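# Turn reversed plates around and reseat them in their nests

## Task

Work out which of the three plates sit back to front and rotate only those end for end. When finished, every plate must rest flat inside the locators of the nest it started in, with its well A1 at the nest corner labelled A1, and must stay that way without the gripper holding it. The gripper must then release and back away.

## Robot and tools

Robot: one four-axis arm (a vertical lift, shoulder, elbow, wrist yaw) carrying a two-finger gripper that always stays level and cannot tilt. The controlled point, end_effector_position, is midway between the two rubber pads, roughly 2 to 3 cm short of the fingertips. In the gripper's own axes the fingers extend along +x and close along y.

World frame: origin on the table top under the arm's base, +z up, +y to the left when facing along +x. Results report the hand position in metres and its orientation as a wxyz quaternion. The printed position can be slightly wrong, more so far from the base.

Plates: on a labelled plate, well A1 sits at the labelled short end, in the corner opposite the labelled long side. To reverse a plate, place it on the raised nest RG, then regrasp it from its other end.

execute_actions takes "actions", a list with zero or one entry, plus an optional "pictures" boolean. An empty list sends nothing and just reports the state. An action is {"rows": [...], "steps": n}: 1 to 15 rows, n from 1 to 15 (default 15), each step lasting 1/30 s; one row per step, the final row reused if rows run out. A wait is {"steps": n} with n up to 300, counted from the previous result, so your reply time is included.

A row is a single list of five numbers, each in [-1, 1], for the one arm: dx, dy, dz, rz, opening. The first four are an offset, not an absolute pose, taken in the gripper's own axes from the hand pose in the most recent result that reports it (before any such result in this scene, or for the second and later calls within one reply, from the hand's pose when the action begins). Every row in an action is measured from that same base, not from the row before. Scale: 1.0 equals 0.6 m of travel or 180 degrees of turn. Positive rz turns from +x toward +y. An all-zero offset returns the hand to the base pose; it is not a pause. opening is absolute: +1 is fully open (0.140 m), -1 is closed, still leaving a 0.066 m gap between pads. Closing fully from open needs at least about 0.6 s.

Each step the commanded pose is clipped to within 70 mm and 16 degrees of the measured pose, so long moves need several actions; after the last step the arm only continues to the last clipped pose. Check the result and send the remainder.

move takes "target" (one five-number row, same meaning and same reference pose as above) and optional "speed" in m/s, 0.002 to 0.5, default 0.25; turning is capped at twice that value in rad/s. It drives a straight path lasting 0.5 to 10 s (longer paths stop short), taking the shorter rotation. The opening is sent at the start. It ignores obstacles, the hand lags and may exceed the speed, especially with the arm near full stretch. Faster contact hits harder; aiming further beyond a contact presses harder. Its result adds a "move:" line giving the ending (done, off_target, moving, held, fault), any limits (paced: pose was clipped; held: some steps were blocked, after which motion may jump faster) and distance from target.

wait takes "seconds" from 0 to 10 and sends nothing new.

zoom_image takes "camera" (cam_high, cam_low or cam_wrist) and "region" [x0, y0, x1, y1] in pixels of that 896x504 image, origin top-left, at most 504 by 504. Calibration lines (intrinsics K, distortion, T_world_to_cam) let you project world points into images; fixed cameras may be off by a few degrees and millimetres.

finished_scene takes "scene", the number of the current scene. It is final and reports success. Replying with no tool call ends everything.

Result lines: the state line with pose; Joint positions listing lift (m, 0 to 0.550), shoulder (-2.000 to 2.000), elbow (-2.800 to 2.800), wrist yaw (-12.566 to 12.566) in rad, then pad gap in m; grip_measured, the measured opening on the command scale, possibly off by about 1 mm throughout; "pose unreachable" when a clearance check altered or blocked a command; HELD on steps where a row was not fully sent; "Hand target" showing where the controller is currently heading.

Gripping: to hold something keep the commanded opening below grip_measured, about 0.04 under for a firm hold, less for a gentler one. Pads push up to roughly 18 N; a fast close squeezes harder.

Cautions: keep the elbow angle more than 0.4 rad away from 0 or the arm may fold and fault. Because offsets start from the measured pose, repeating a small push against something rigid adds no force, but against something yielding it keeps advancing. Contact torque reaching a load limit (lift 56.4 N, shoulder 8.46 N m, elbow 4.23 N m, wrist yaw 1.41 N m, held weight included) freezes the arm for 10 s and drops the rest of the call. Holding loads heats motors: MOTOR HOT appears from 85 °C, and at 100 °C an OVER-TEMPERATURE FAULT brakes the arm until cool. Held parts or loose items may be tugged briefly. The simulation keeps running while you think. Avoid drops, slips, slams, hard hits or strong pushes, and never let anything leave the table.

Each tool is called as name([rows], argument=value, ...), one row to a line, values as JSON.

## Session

execute_actions(actions=[])

Scene clock: 0.00 s of 12600.00 s.
end_effector_position=(+0.4246, +0.1422, +0.3673) grip_measured=+0.97 end_effector_quat_wxyz=(+0.916, -0.000, -0.000, +0.401)
Joint positions: [ 0.362 -0.778 -0.605 -4.074  0.139]
Hand target: +0.425, +0.142, +0.367; +0.916, -0.000, -0.000, +0.401
camera_calibration (this result's frames):
cam_wrist: T_world_to_cam=[[0.736501, -0.676419, -0.00487477, -0.204802], [-0.409363, -0.439964, -0.799283, 0.517687], [0.538506, 0.590669, -0.600934, 0.00420142], [0, 0, 0, 1]] pos_world=[0.360496, 0.0867502, 0.415305]

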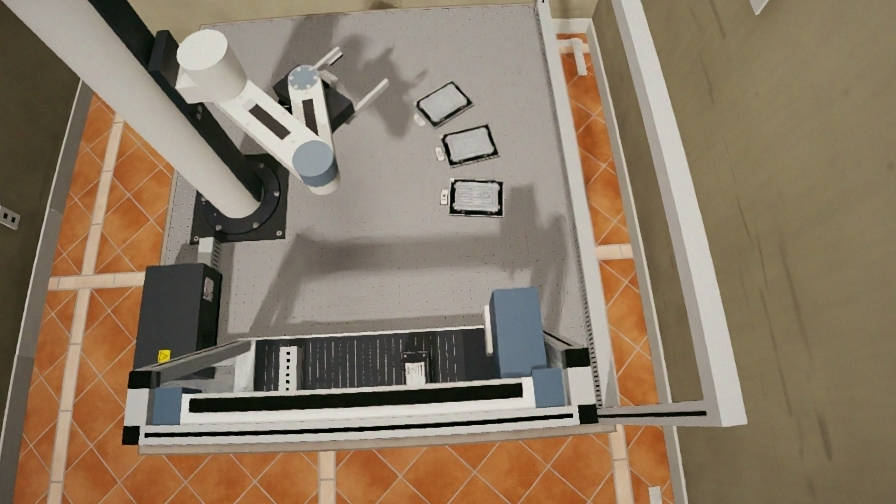

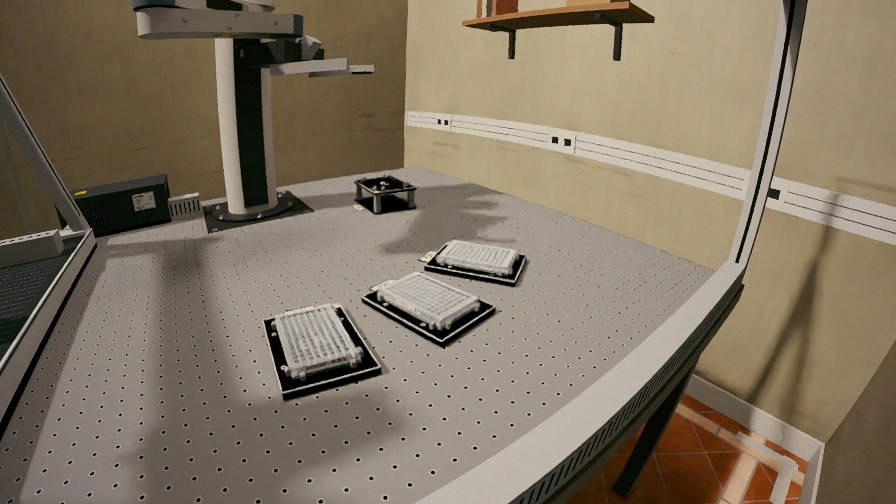

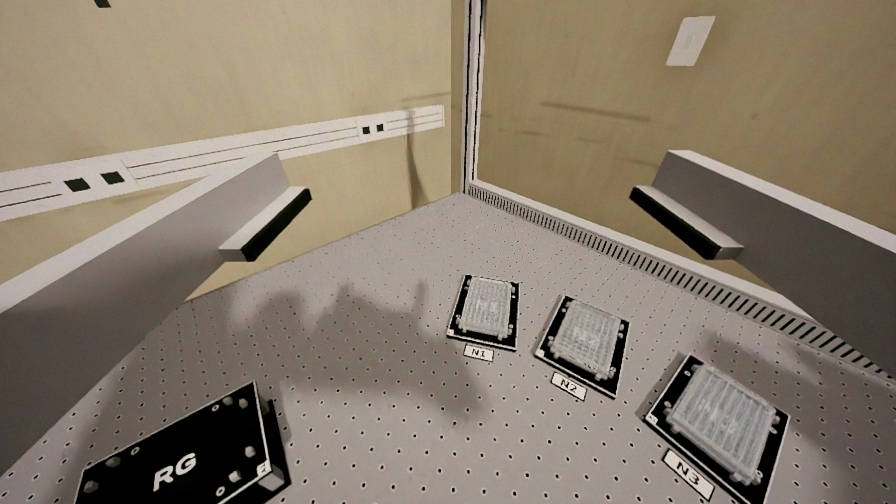

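zoom_image(camera="cam_low", region=[250, 225, 540, 410])

zoom_image(camera="cam_wrist", region=[430, 260, 650, 410])

zoom_image(camera="cam_wrist", region=[620, 340, 810, 504])

zoom_image(camera="cam_wrist", region=[60, 370, 310, 504])

Region (250, 225, 540, 410) of cam_low's 896x504 image, scaled by 1.738, with more detail than that image has; it fills the top 322 rows of this view, and the rest is white.

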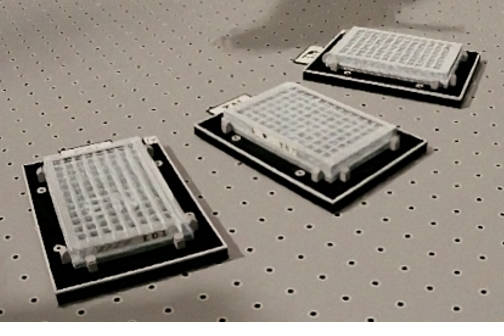

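Region (430, 260, 650, 410) of cam_wrist's 896x504 image, scaled by 2.291, with more detail than that image has; it fills the top 344 rows of this view, and the rest is white.

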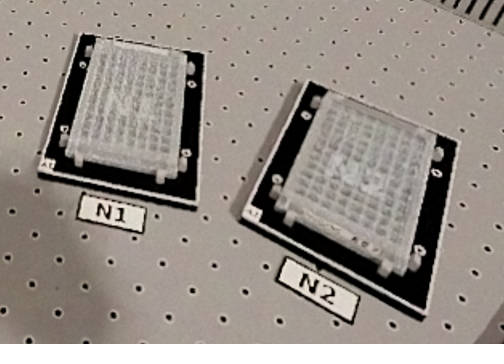

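Region (620, 340, 810, 504) of cam_wrist's 896x504 image, scaled by 2.653, with more detail than that image has; it fills the top 435 rows of this view, and the rest is white.

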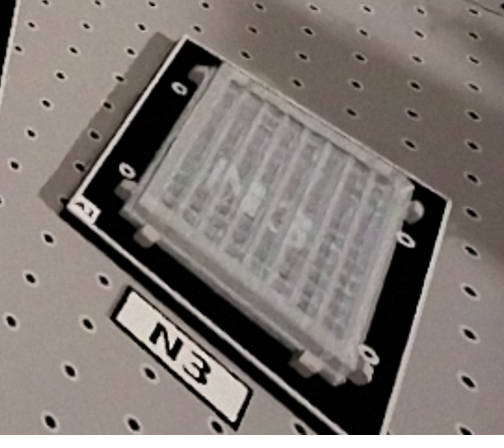

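Region (60, 370, 310, 504) of cam_wrist's 896x504 image, scaled by 2.016, with more detail than that image has; it fills the top 270 rows of this view, and the rest is white.

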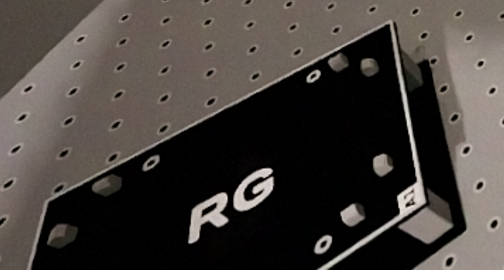

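move(target=[0.38, -0.107, -0.48, -0.075, -0.1], speed=0.45)

Scene clock: 5.77 s of 12600.00 s.
end_effector_position=(+0.6262, +0.2664, +0.0792) grip_measured=-0.10 end_effector_quat_wxyz=(+0.957, -0.000, -0.000, +0.291)
Joint positions: [ 0.074 -0.159 -1.658 -3.877  0.099]
Hand target: +0.626, +0.266, +0.079; +0.957, -0.000, -0.000, +0.291
Off the commanded pose: 0.000 m, 0 deg.
After step 90, 1.30 s passed at rest.
move: done; limits=paced
camera_calibration (this result's frames):
cam_wrist: T_world_to_cam=[[0.558038, -0.829801, -0.00487477, -0.117983], [-0.500842, -0.332119, -0.799283, 0.453196], [0.661628, 0.448472, -0.600934, -0.390085], [0, 0, 0, 1]] pos_world=[0.55091, 0.227554, 0.127242]

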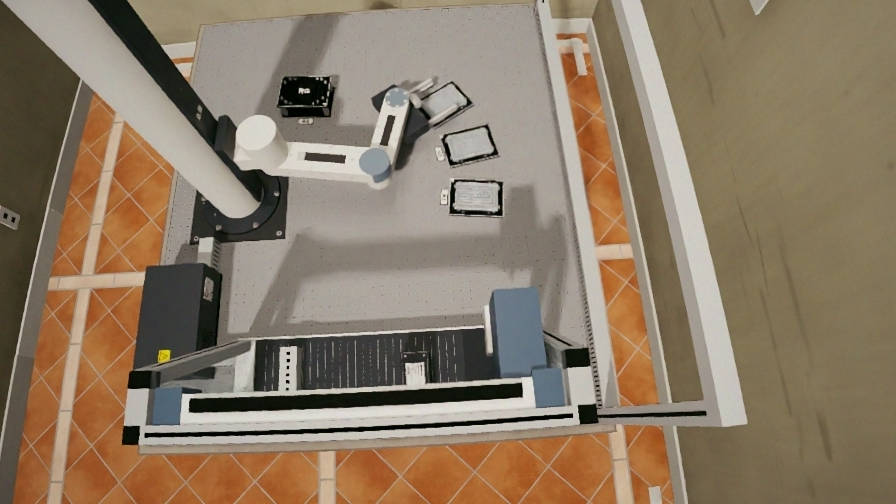

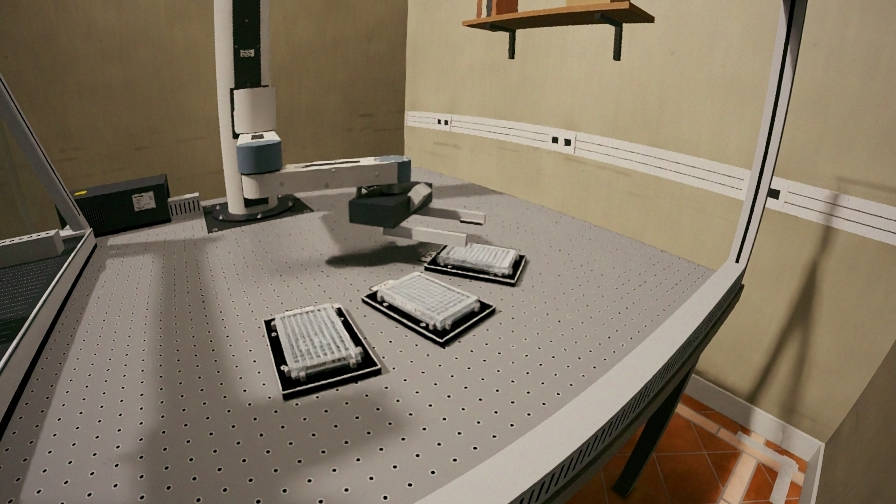

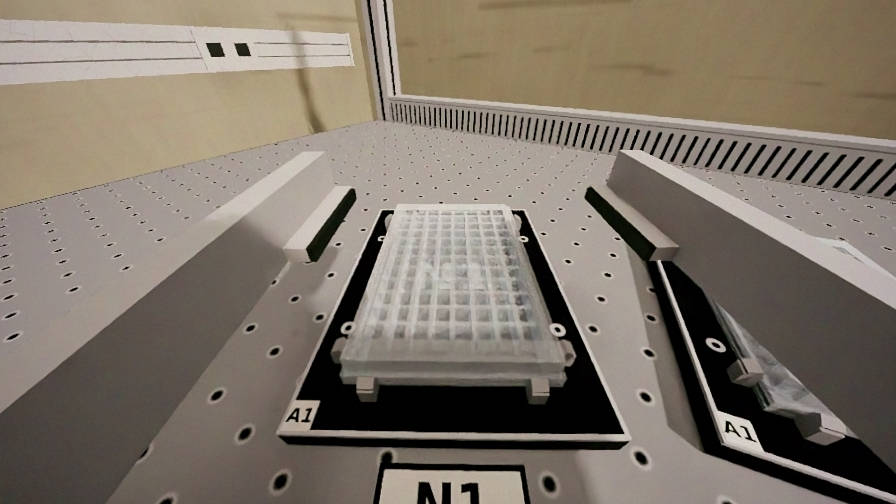

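zoom_image(camera="cam_wrist", region=[300, 190, 610, 420])

Region (300, 190, 610, 420) of cam_wrist's 896x504 image, scaled by 1.626, with more detail than that image has; it fills the top 374 rows of this view, and the rest is white.

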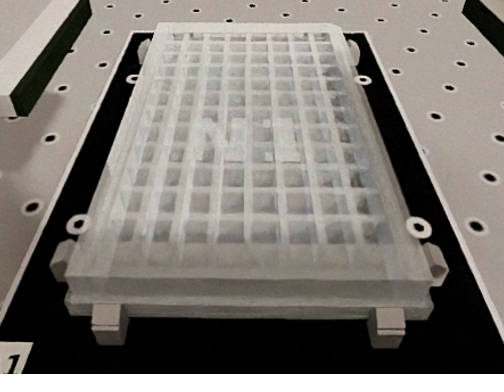

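move(target=[0.048, 0.0113, -0.04, -0.0035, -0.2], speed=0.2)

move(target=[0, 0, -0.035, 0, -0.2], speed=0.08)

Scene clock: 9.10 s of 12600.00 s.
end_effector_position=(+0.6463, +0.2881, +0.0551) grip_measured=-0.20 end_effector_quat_wxyz=(+0.958, -0.000, -0.000, +0.285)
Joint positions: [ 0.05  -0.059 -1.828 -3.817  0.096]
Hand target: +0.646, +0.288, +0.055; +0.958, -0.000, -0.000, +0.285
Off the commanded pose: 0.000 m, 0 deg.
move: done
camera_calibration (this result's frames):
cam_wrist: T_world_to_cam=[[0.548747, -0.835974, -0.00487477, -0.103551], [-0.504516, -0.326511, -0.799283, 0.451991], [0.666589, 0.441064, -0.600934, -0.428643], [0, 0, 0, 1]] pos_world=[0.570588, 0.250073, 0.103178]

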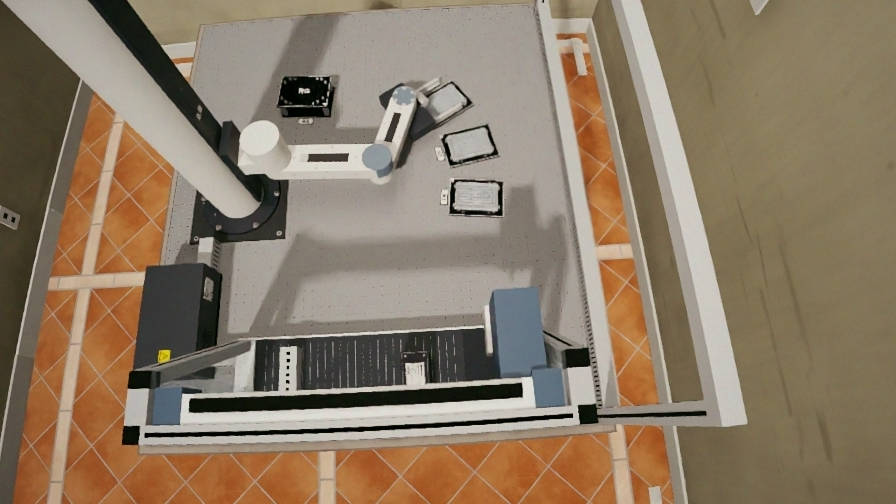

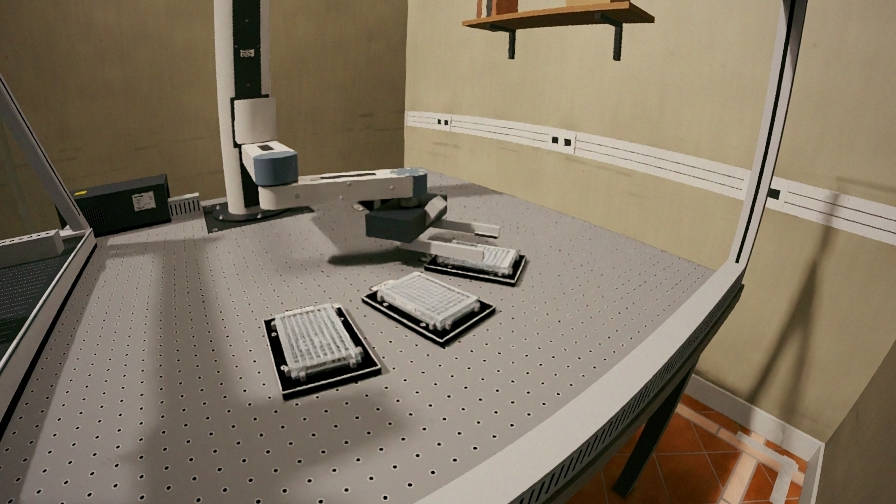

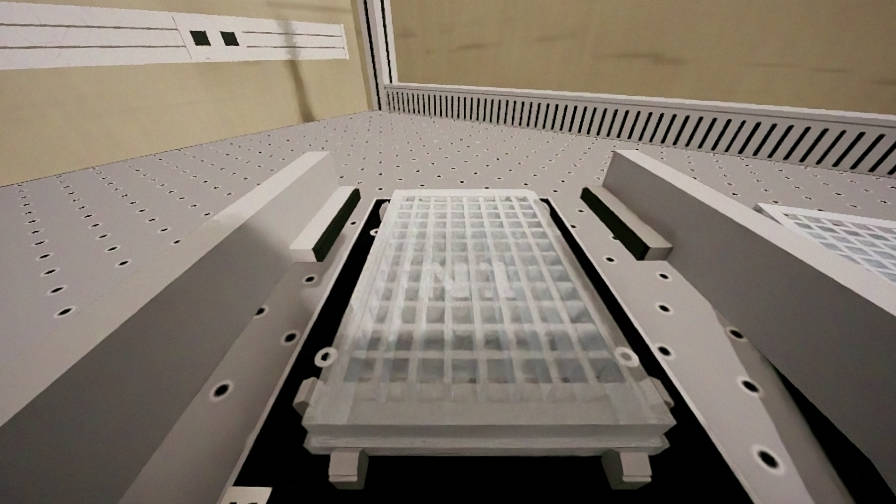

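Scene clock: 9.80 s of 12600.00 s.
end_effector_position=(+0.6463, +0.2881, +0.0341) grip_measured=-0.20 end_effector_quat_wxyz=(+0.958, -0.000, -0.000, +0.285)
Joint positions: [ 0.029 -0.059 -1.828 -3.817  0.096]
Hand target: +0.646, +0.288, +0.034; +0.958, -0.000, -0.000, +0.285
Off the commanded pose: 0.000 m, 0 deg.
move: done
camera_calibration (this result's frames):
cam_wrist: T_world_to_cam=[[0.548754, -0.83597, -0.00487477, -0.103657], [-0.504513, -0.326516, -0.799283, 0.435154], [0.666585, 0.441069, -0.600934, -0.441299], [0, 0, 0, 1]] pos_world=[0.570586, 0.250074, 0.0821145]

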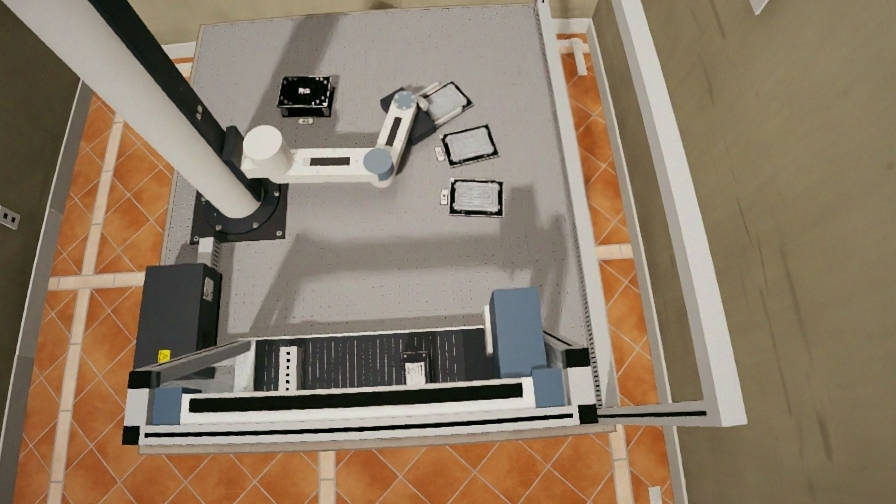

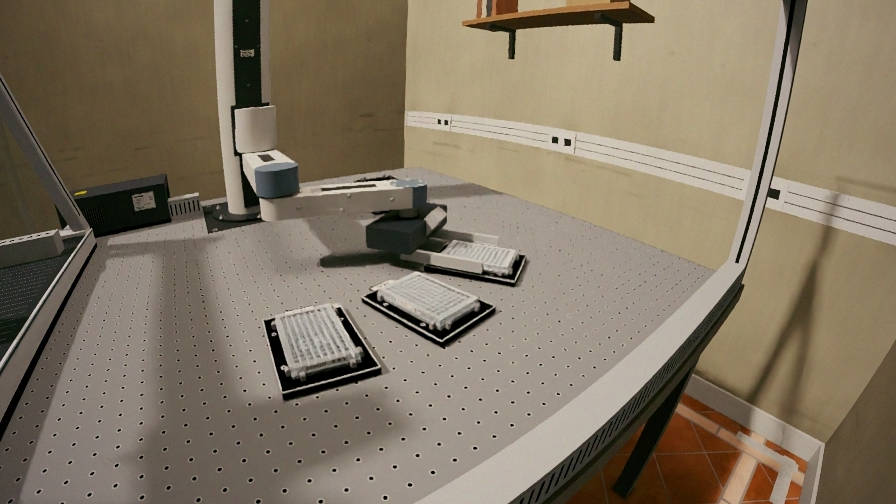

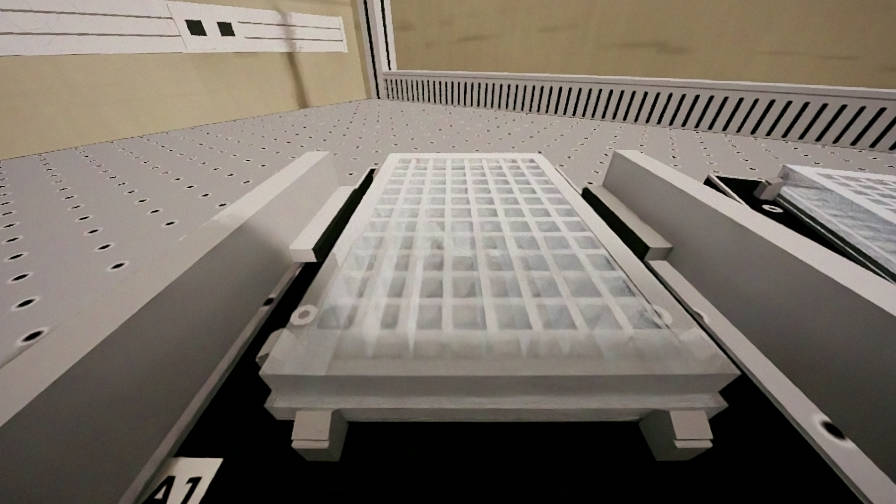

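execute_actions([
  {"rows": [[0,0.0012,0,0,-0.3],[0,0.0012,0,0,-0.38],[0,0.0012,0,0,-0.43],[0,0.0012,0,0,-0.46],[0,0.0012,0,0,-0.49],[0,0.0012,0,0,-0.51],[0,0.0012,0,0,-0.53],[0,0.0012,0,0,-0.55],[0,0.0012,0,0,-0.57],[0,0.0012,0,0,-0.585],[0,0.0012,0,0,-0.6]], "steps": 15},
])

Scene clock: 11.70 s of 12600.00 s.
end_effector_position=(+0.6459, +0.2887, +0.0341) grip_measured=-0.59 end_effector_quat_wxyz=(+0.958, -0.000, -0.000, +0.285)
Joint positions: [ 0.029 -0.058 -1.828 -3.819  0.081]
Hand target: +0.646, +0.289, +0.034; +0.958, -0.000, -0.000, +0.285
Off the commanded pose: 0.000 m, 0 deg.
Steps of this call (steps 1 to 42: nothing new was sent; steps 43 to 57: all 15 steps of this action). Readings (end_effector_position):
43: (+0.6463, +0.2881, +0.0341)
44: (+0.6461, +0.2885, +0.0341)
46: (+0.6459, +0.2887, +0.0341)
50: (+0.6459, +0.2887, +0.0341)
57: the state above
camera_calibration (this result's frames):
cam_wrist: T_world_to_cam=[[0.548866, -0.835896, -0.00487477, -0.103036], [-0.504469, -0.326583, -0.799283, 0.435139], [0.666526, 0.441158, -0.600934, -0.441282], [0, 0, 0, 1]] pos_world=[0.570193, 0.250657, 0.082115]

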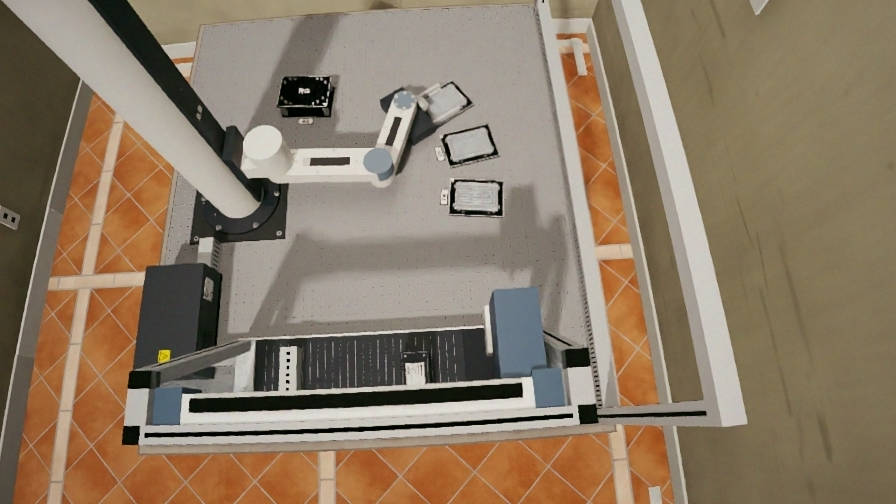

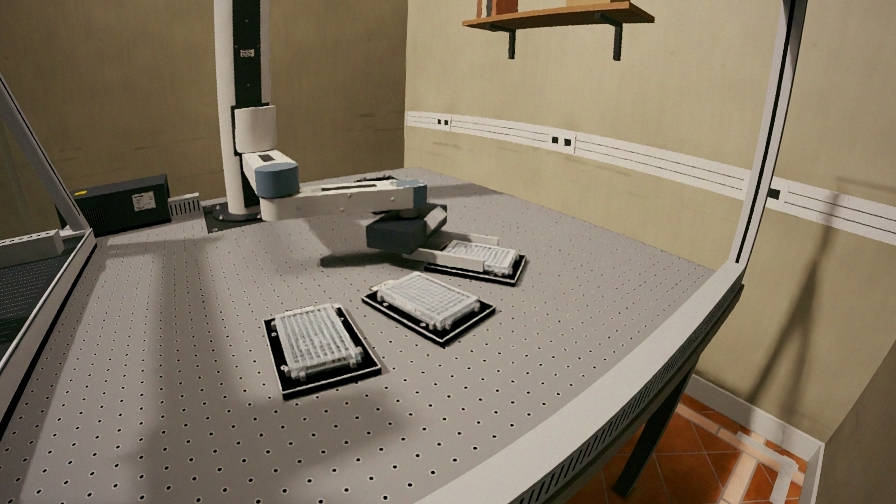

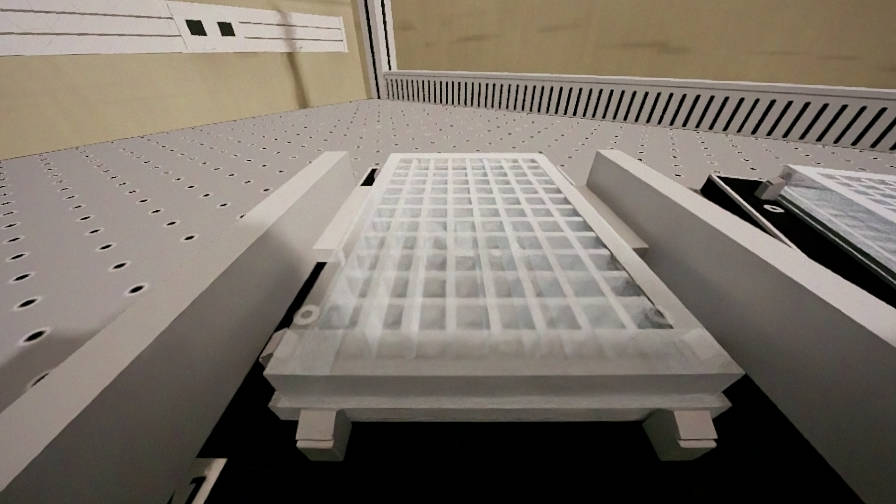

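execute_actions([
  {"rows": [[0,0,0,0,-0.62],[0,0,0,0,-0.64],[0,0,0,0,-0.64],[0,0,0,0,-0.64],[0,0,0.007,0,-0.64],[0,0,0.015,0,-0.64],[0,0,0.03,0,-0.64],[0,0,0.05,0,-0.64],[0,0,0.08,0,-0.64]], "steps": 15},
], pictures=false)

move(target=[-0.578, 0.48, 0.17, -0.212, -0.64], speed=0.4)

Scene clock: 14.00 s of 12600.00 s.
end_effector_position=(+0.6460, +0.2887, +0.0822) grip_measured=-0.59 end_effector_quat_wxyz=(+0.958, -0.000, -0.000, +0.285)
Joint positions: [ 0.077 -0.058 -1.828 -3.819  0.081]
Hand target: +0.646, +0.289, +0.082; +0.958, -0.000, -0.000, +0.285
Off the commanded pose: 0.000 m, 0 deg.
Steps of this call (steps 1 to 54: nothing new was sent; steps 55 to 69: all 15 steps of this action). Readings (end_effector_position):
55: (+0.6459, +0.2887, +0.0341)
56: (+0.6459, +0.2887, +0.0341)
58: (+0.6459, +0.2887, +0.0341)
62: (+0.6459, +0.2887, +0.0419)
69: the state above

Scene clock: 15.97 s of 12600.00 s.
end_effector_position=(+0.1978, +0.3395, +0.1841) grip_measured=-0.59 end_effector_quat_wxyz=(+0.999, -0.000, -0.000, -0.044)
Joint positions: [ 0.179  1.187 -1.581 -5.976  0.081]
Hand target: +0.198, +0.340, +0.184; +0.999, -0.000, -0.000, -0.044
Off the commanded pose: 0.001 m, 0 deg.
move: done; limits=paced
camera_calibration (this result's frames):
cam_wrist: T_world_to_cam=[[-0.084971, -0.996371, -0.00487477, 0.366004], [-0.598437, 0.0549455, -0.799283, 0.234622], [0.796651, -0.0649987, -0.600934, 0.0713152], [0, 0, 0, 1]] pos_world=[0.114693, 0.356419, 0.23217]

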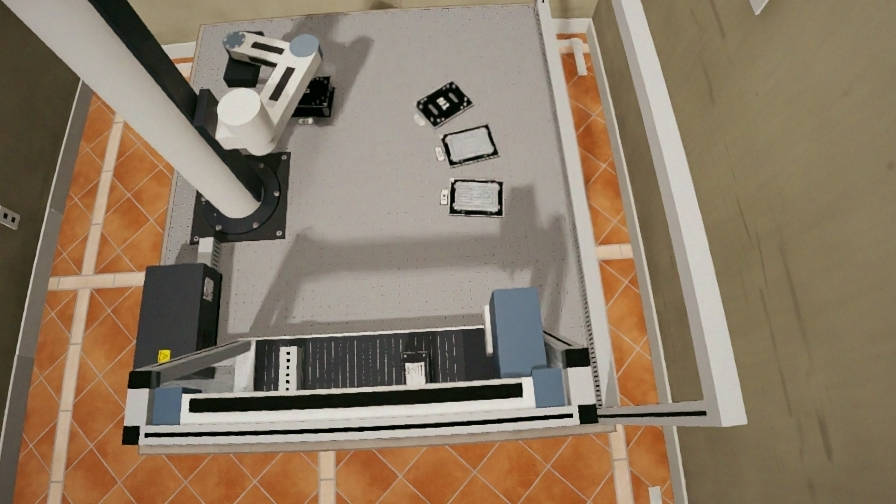

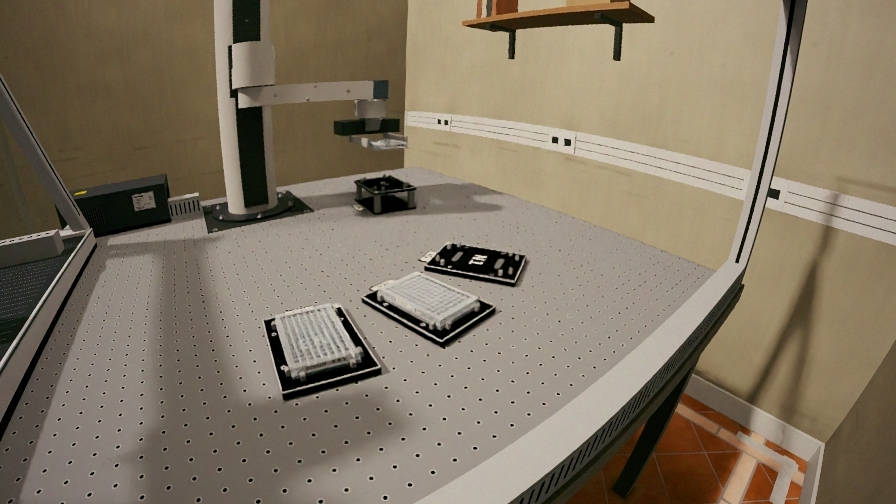

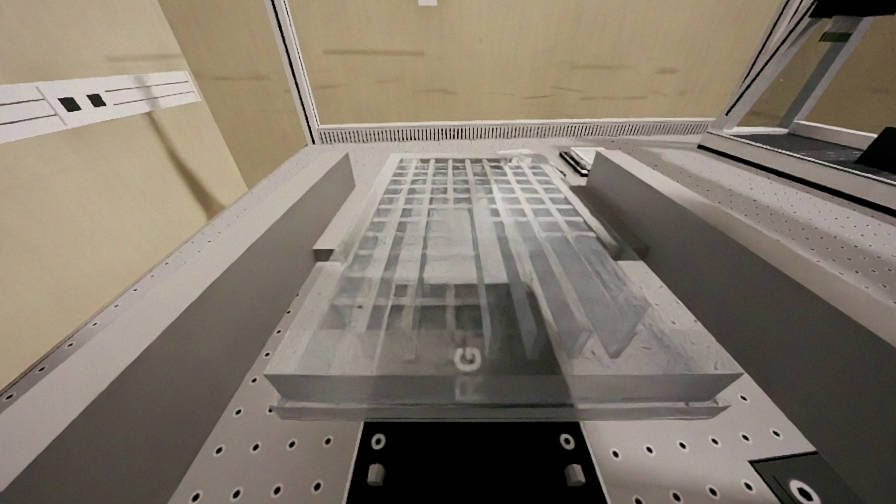

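move(target=[0.0017, -0.0045, -0.135, 0, -0.64], speed=0.2)

Scene clock: 17.50 s of 12600.00 s.
end_effector_position=(+0.1985, +0.3368, +0.1030) grip_measured=-0.59 end_effector_quat_wxyz=(+0.999, -0.000, -0.000, -0.043)
Joint positions: [ 0.098  1.181 -1.565 -5.986  0.081]
Hand target: +0.199, +0.337, +0.103; +0.999, -0.000, -0.000, -0.044
Off the commanded pose: 0.000 m, 0 deg.
move: done
camera_calibration (this result's frames):
cam_wrist: T_world_to_cam=[[-0.0845433, -0.996408, -0.00487477, 0.362888], [-0.598461, 0.0546886, -0.799283, 0.170484], [0.796679, -0.0646567, -0.600934, 0.0217316], [0, 0, 0, 1]] pos_world=[0.115394, 0.353666, 0.151093]

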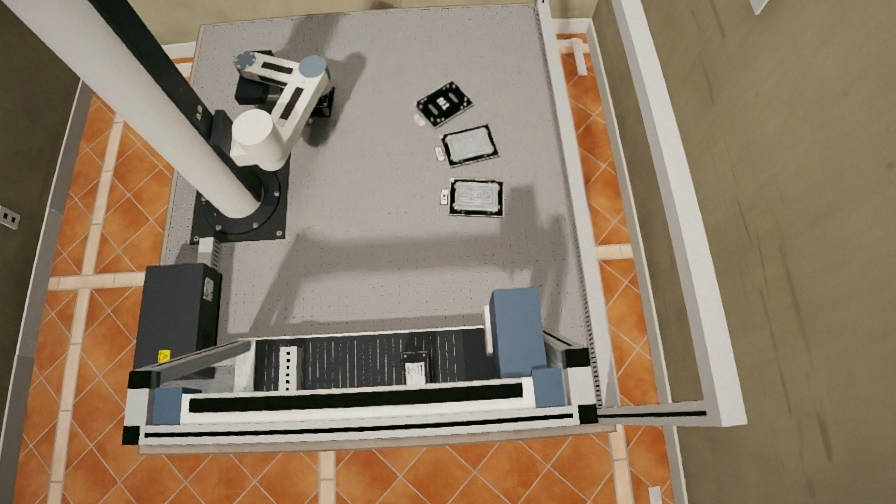

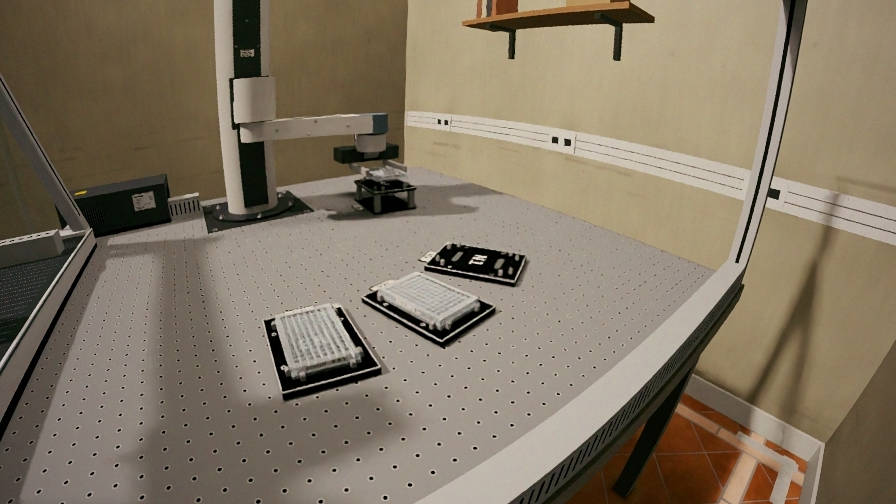

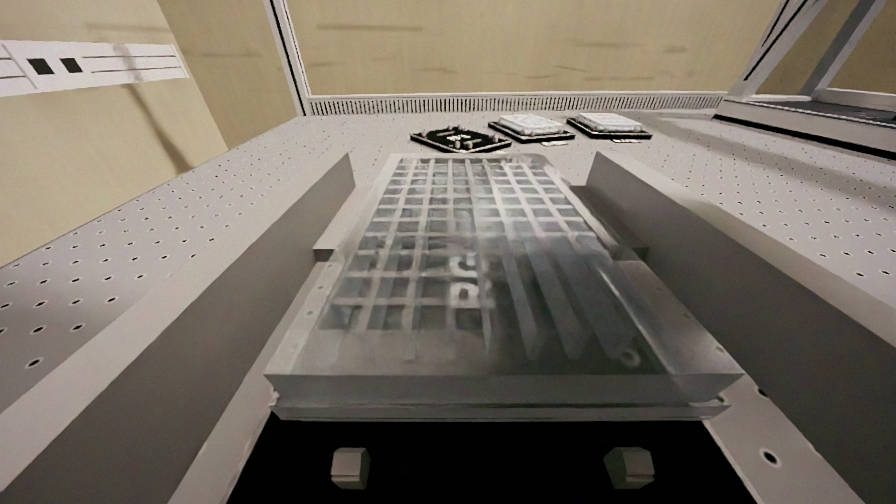

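zoom_image(camera="cam_wrist", region=[300, 330, 690, 504])

Region (300, 330, 690, 504) of cam_wrist's 896x504 image, scaled by 1.292, with more detail than that image has; it fills the top 225 rows of this view, and the rest is white.

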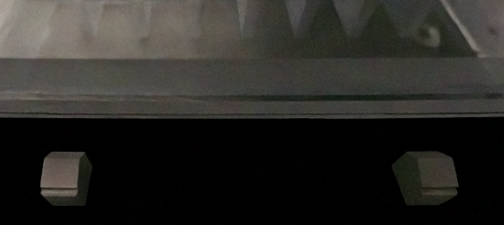

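move(target=[0, 0.0003, -0.035, 0, -0.64], speed=0.03)

Scene clock: 19.63 s of 12600.00 s.
end_effector_position=(+0.1985, +0.3369, +0.0820) grip_measured=-0.59 end_effector_quat_wxyz=(+0.999, -0.000, -0.000, -0.043)
Joint positions: [ 0.077  1.181 -1.566 -5.985  0.081]
Hand target: +0.198, +0.337, +0.082; +0.999, -0.000, -0.000, -0.043
Off the commanded pose: 0.000 m, 0 deg.
move: done
camera_calibration (this result's frames):
cam_wrist: T_world_to_cam=[[-0.084862, -0.996381, -0.00487477, 0.362962], [-0.598443, 0.05488, -0.799283, 0.153652], [0.796658, -0.0649115, -0.600934, 0.00915632], [0, 0, 0, 1]] pos_world=[0.115459, 0.353811, 0.130083]

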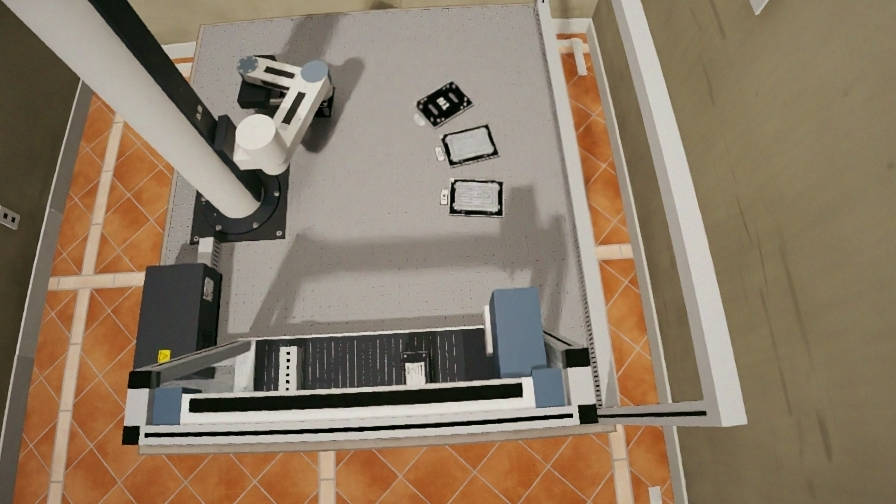

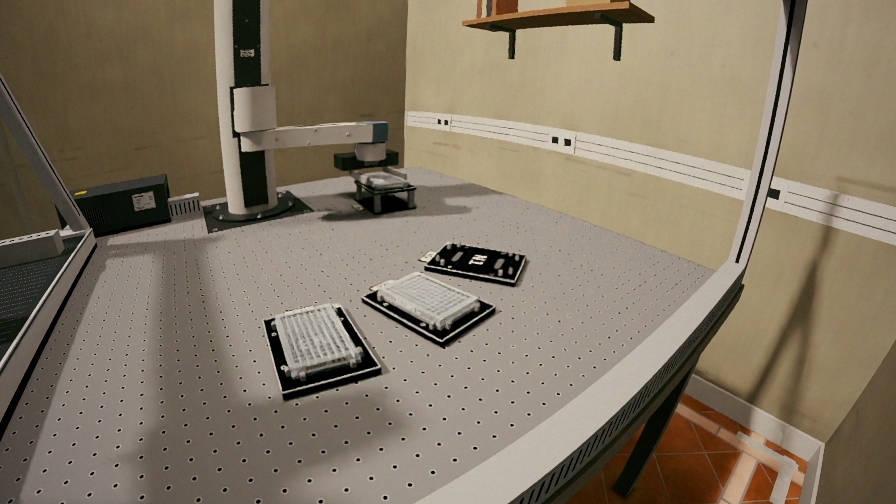

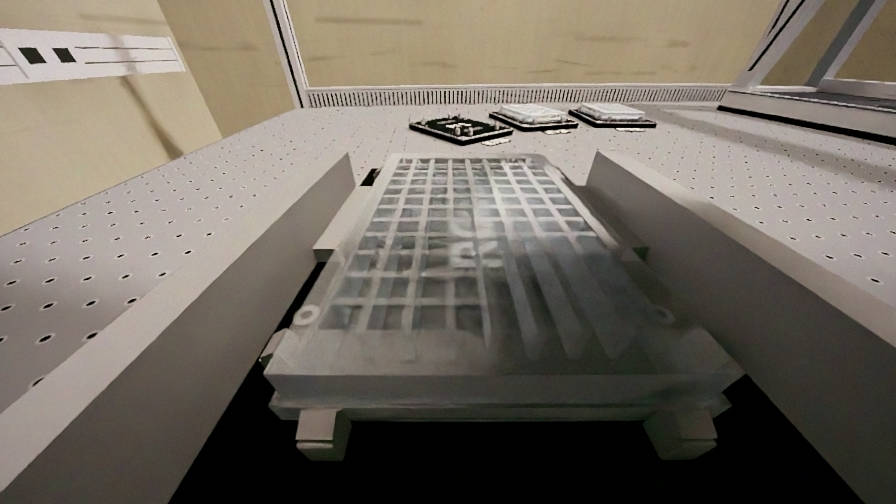

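execute_actions([
  {"rows": [[0,0,0,0,-0.55],[0,0,0,0,-0.45],[0,0,0,0,-0.3],[0,0,0,0,-0.2],[0,0,0,0,-0.2],[0,0,0,0,-0.2],[0,0,0.02,0,-0.2],[0,0,0.035,0,-0.2]], "steps": 15},
], pictures=false)

move(target=[0, 0.0015, 0, 0.998, -0.2], speed=0.5)

Scene clock: 20.93 s of 12600.00 s.
end_effector_position=(+0.1985, +0.3369, +0.1032) grip_measured=-0.20 end_effector_quat_wxyz=(+0.999, -0.000, -0.000, -0.043)
Joint positions: [ 0.098  1.181 -1.566 -5.985  0.096]
Hand target: +0.199, +0.337, +0.103; +0.999, -0.000, -0.000, -0.043
Off the commanded pose: 0.000 m, 0 deg.
Steps of this call (steps 1 to 24: nothing new was sent; steps 25 to 39: all 15 steps of this action). Readings (end_effector_position):
25: (+0.1985, +0.3369, +0.0820)
26: (+0.1985, +0.3369, +0.0820)
28: (+0.1985, +0.3369, +0.0820)
32: (+0.1985, +0.3369, +0.0828)
39: the state above

Scene clock: 24.77 s of 12600.00 s.
end_effector_position=(+0.1986, +0.3381, +0.1031) grip_measured=-0.20 end_effector_quat_wxyz=(+0.047, -0.000, -0.000, +0.999)
Joint positions: [ 0.098  0.386 -1.543 -2.078  0.096]
Hand target: +0.199, +0.338, +0.103; +0.047, -0.000, -0.000, +0.999
Off the commanded pose: 0.000 m, 0 deg.
move: done
camera_calibration (this result's frames):
cam_wrist: T_world_to_cam=[[0.0912359, 0.995817, -0.00487477, -0.344345], [0.59808, -0.0587082, -0.799283, -0.0287706], [-0.796227, 0.0700078, -0.600934, 0.292591], [0, 0, 0, 1]] pos_world=[0.281592, 0.320732, 0.151154]

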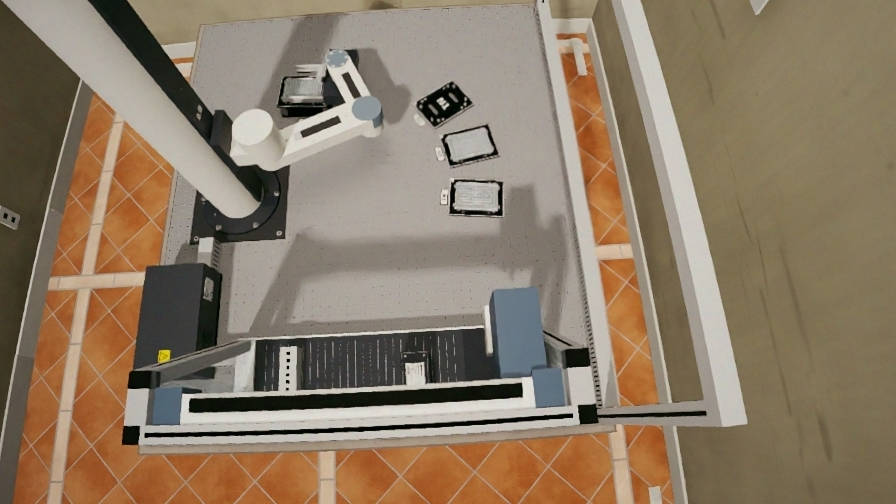

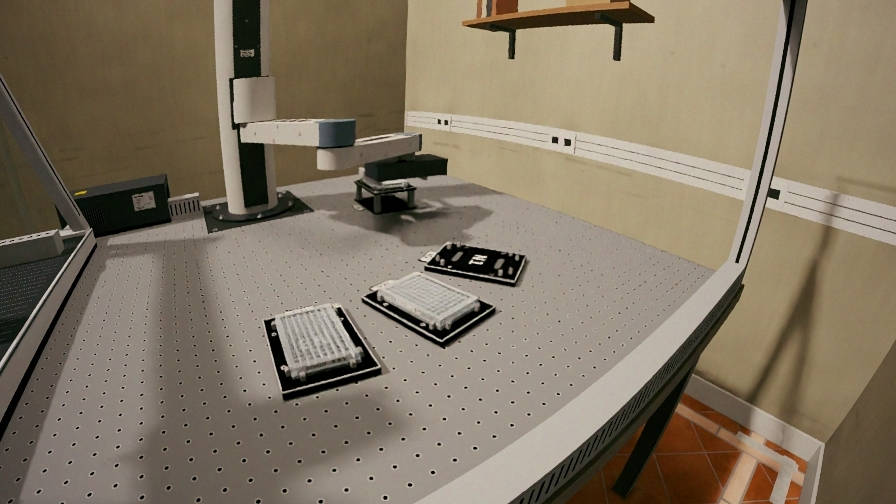

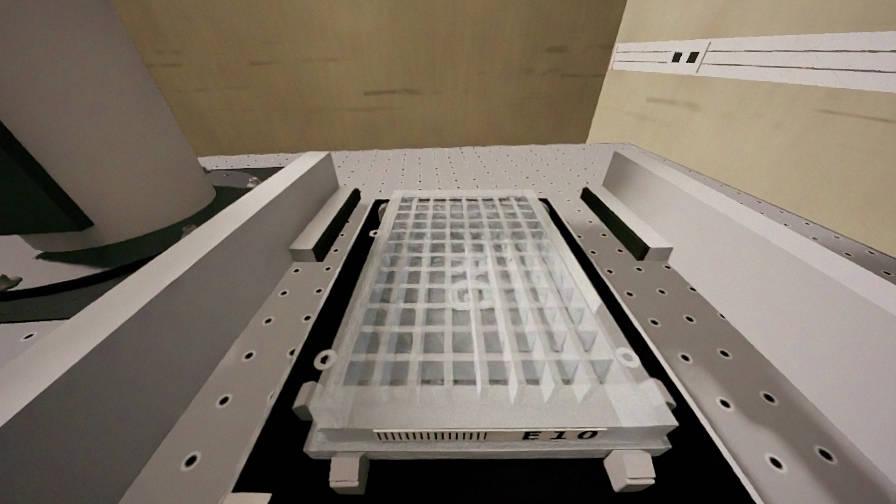

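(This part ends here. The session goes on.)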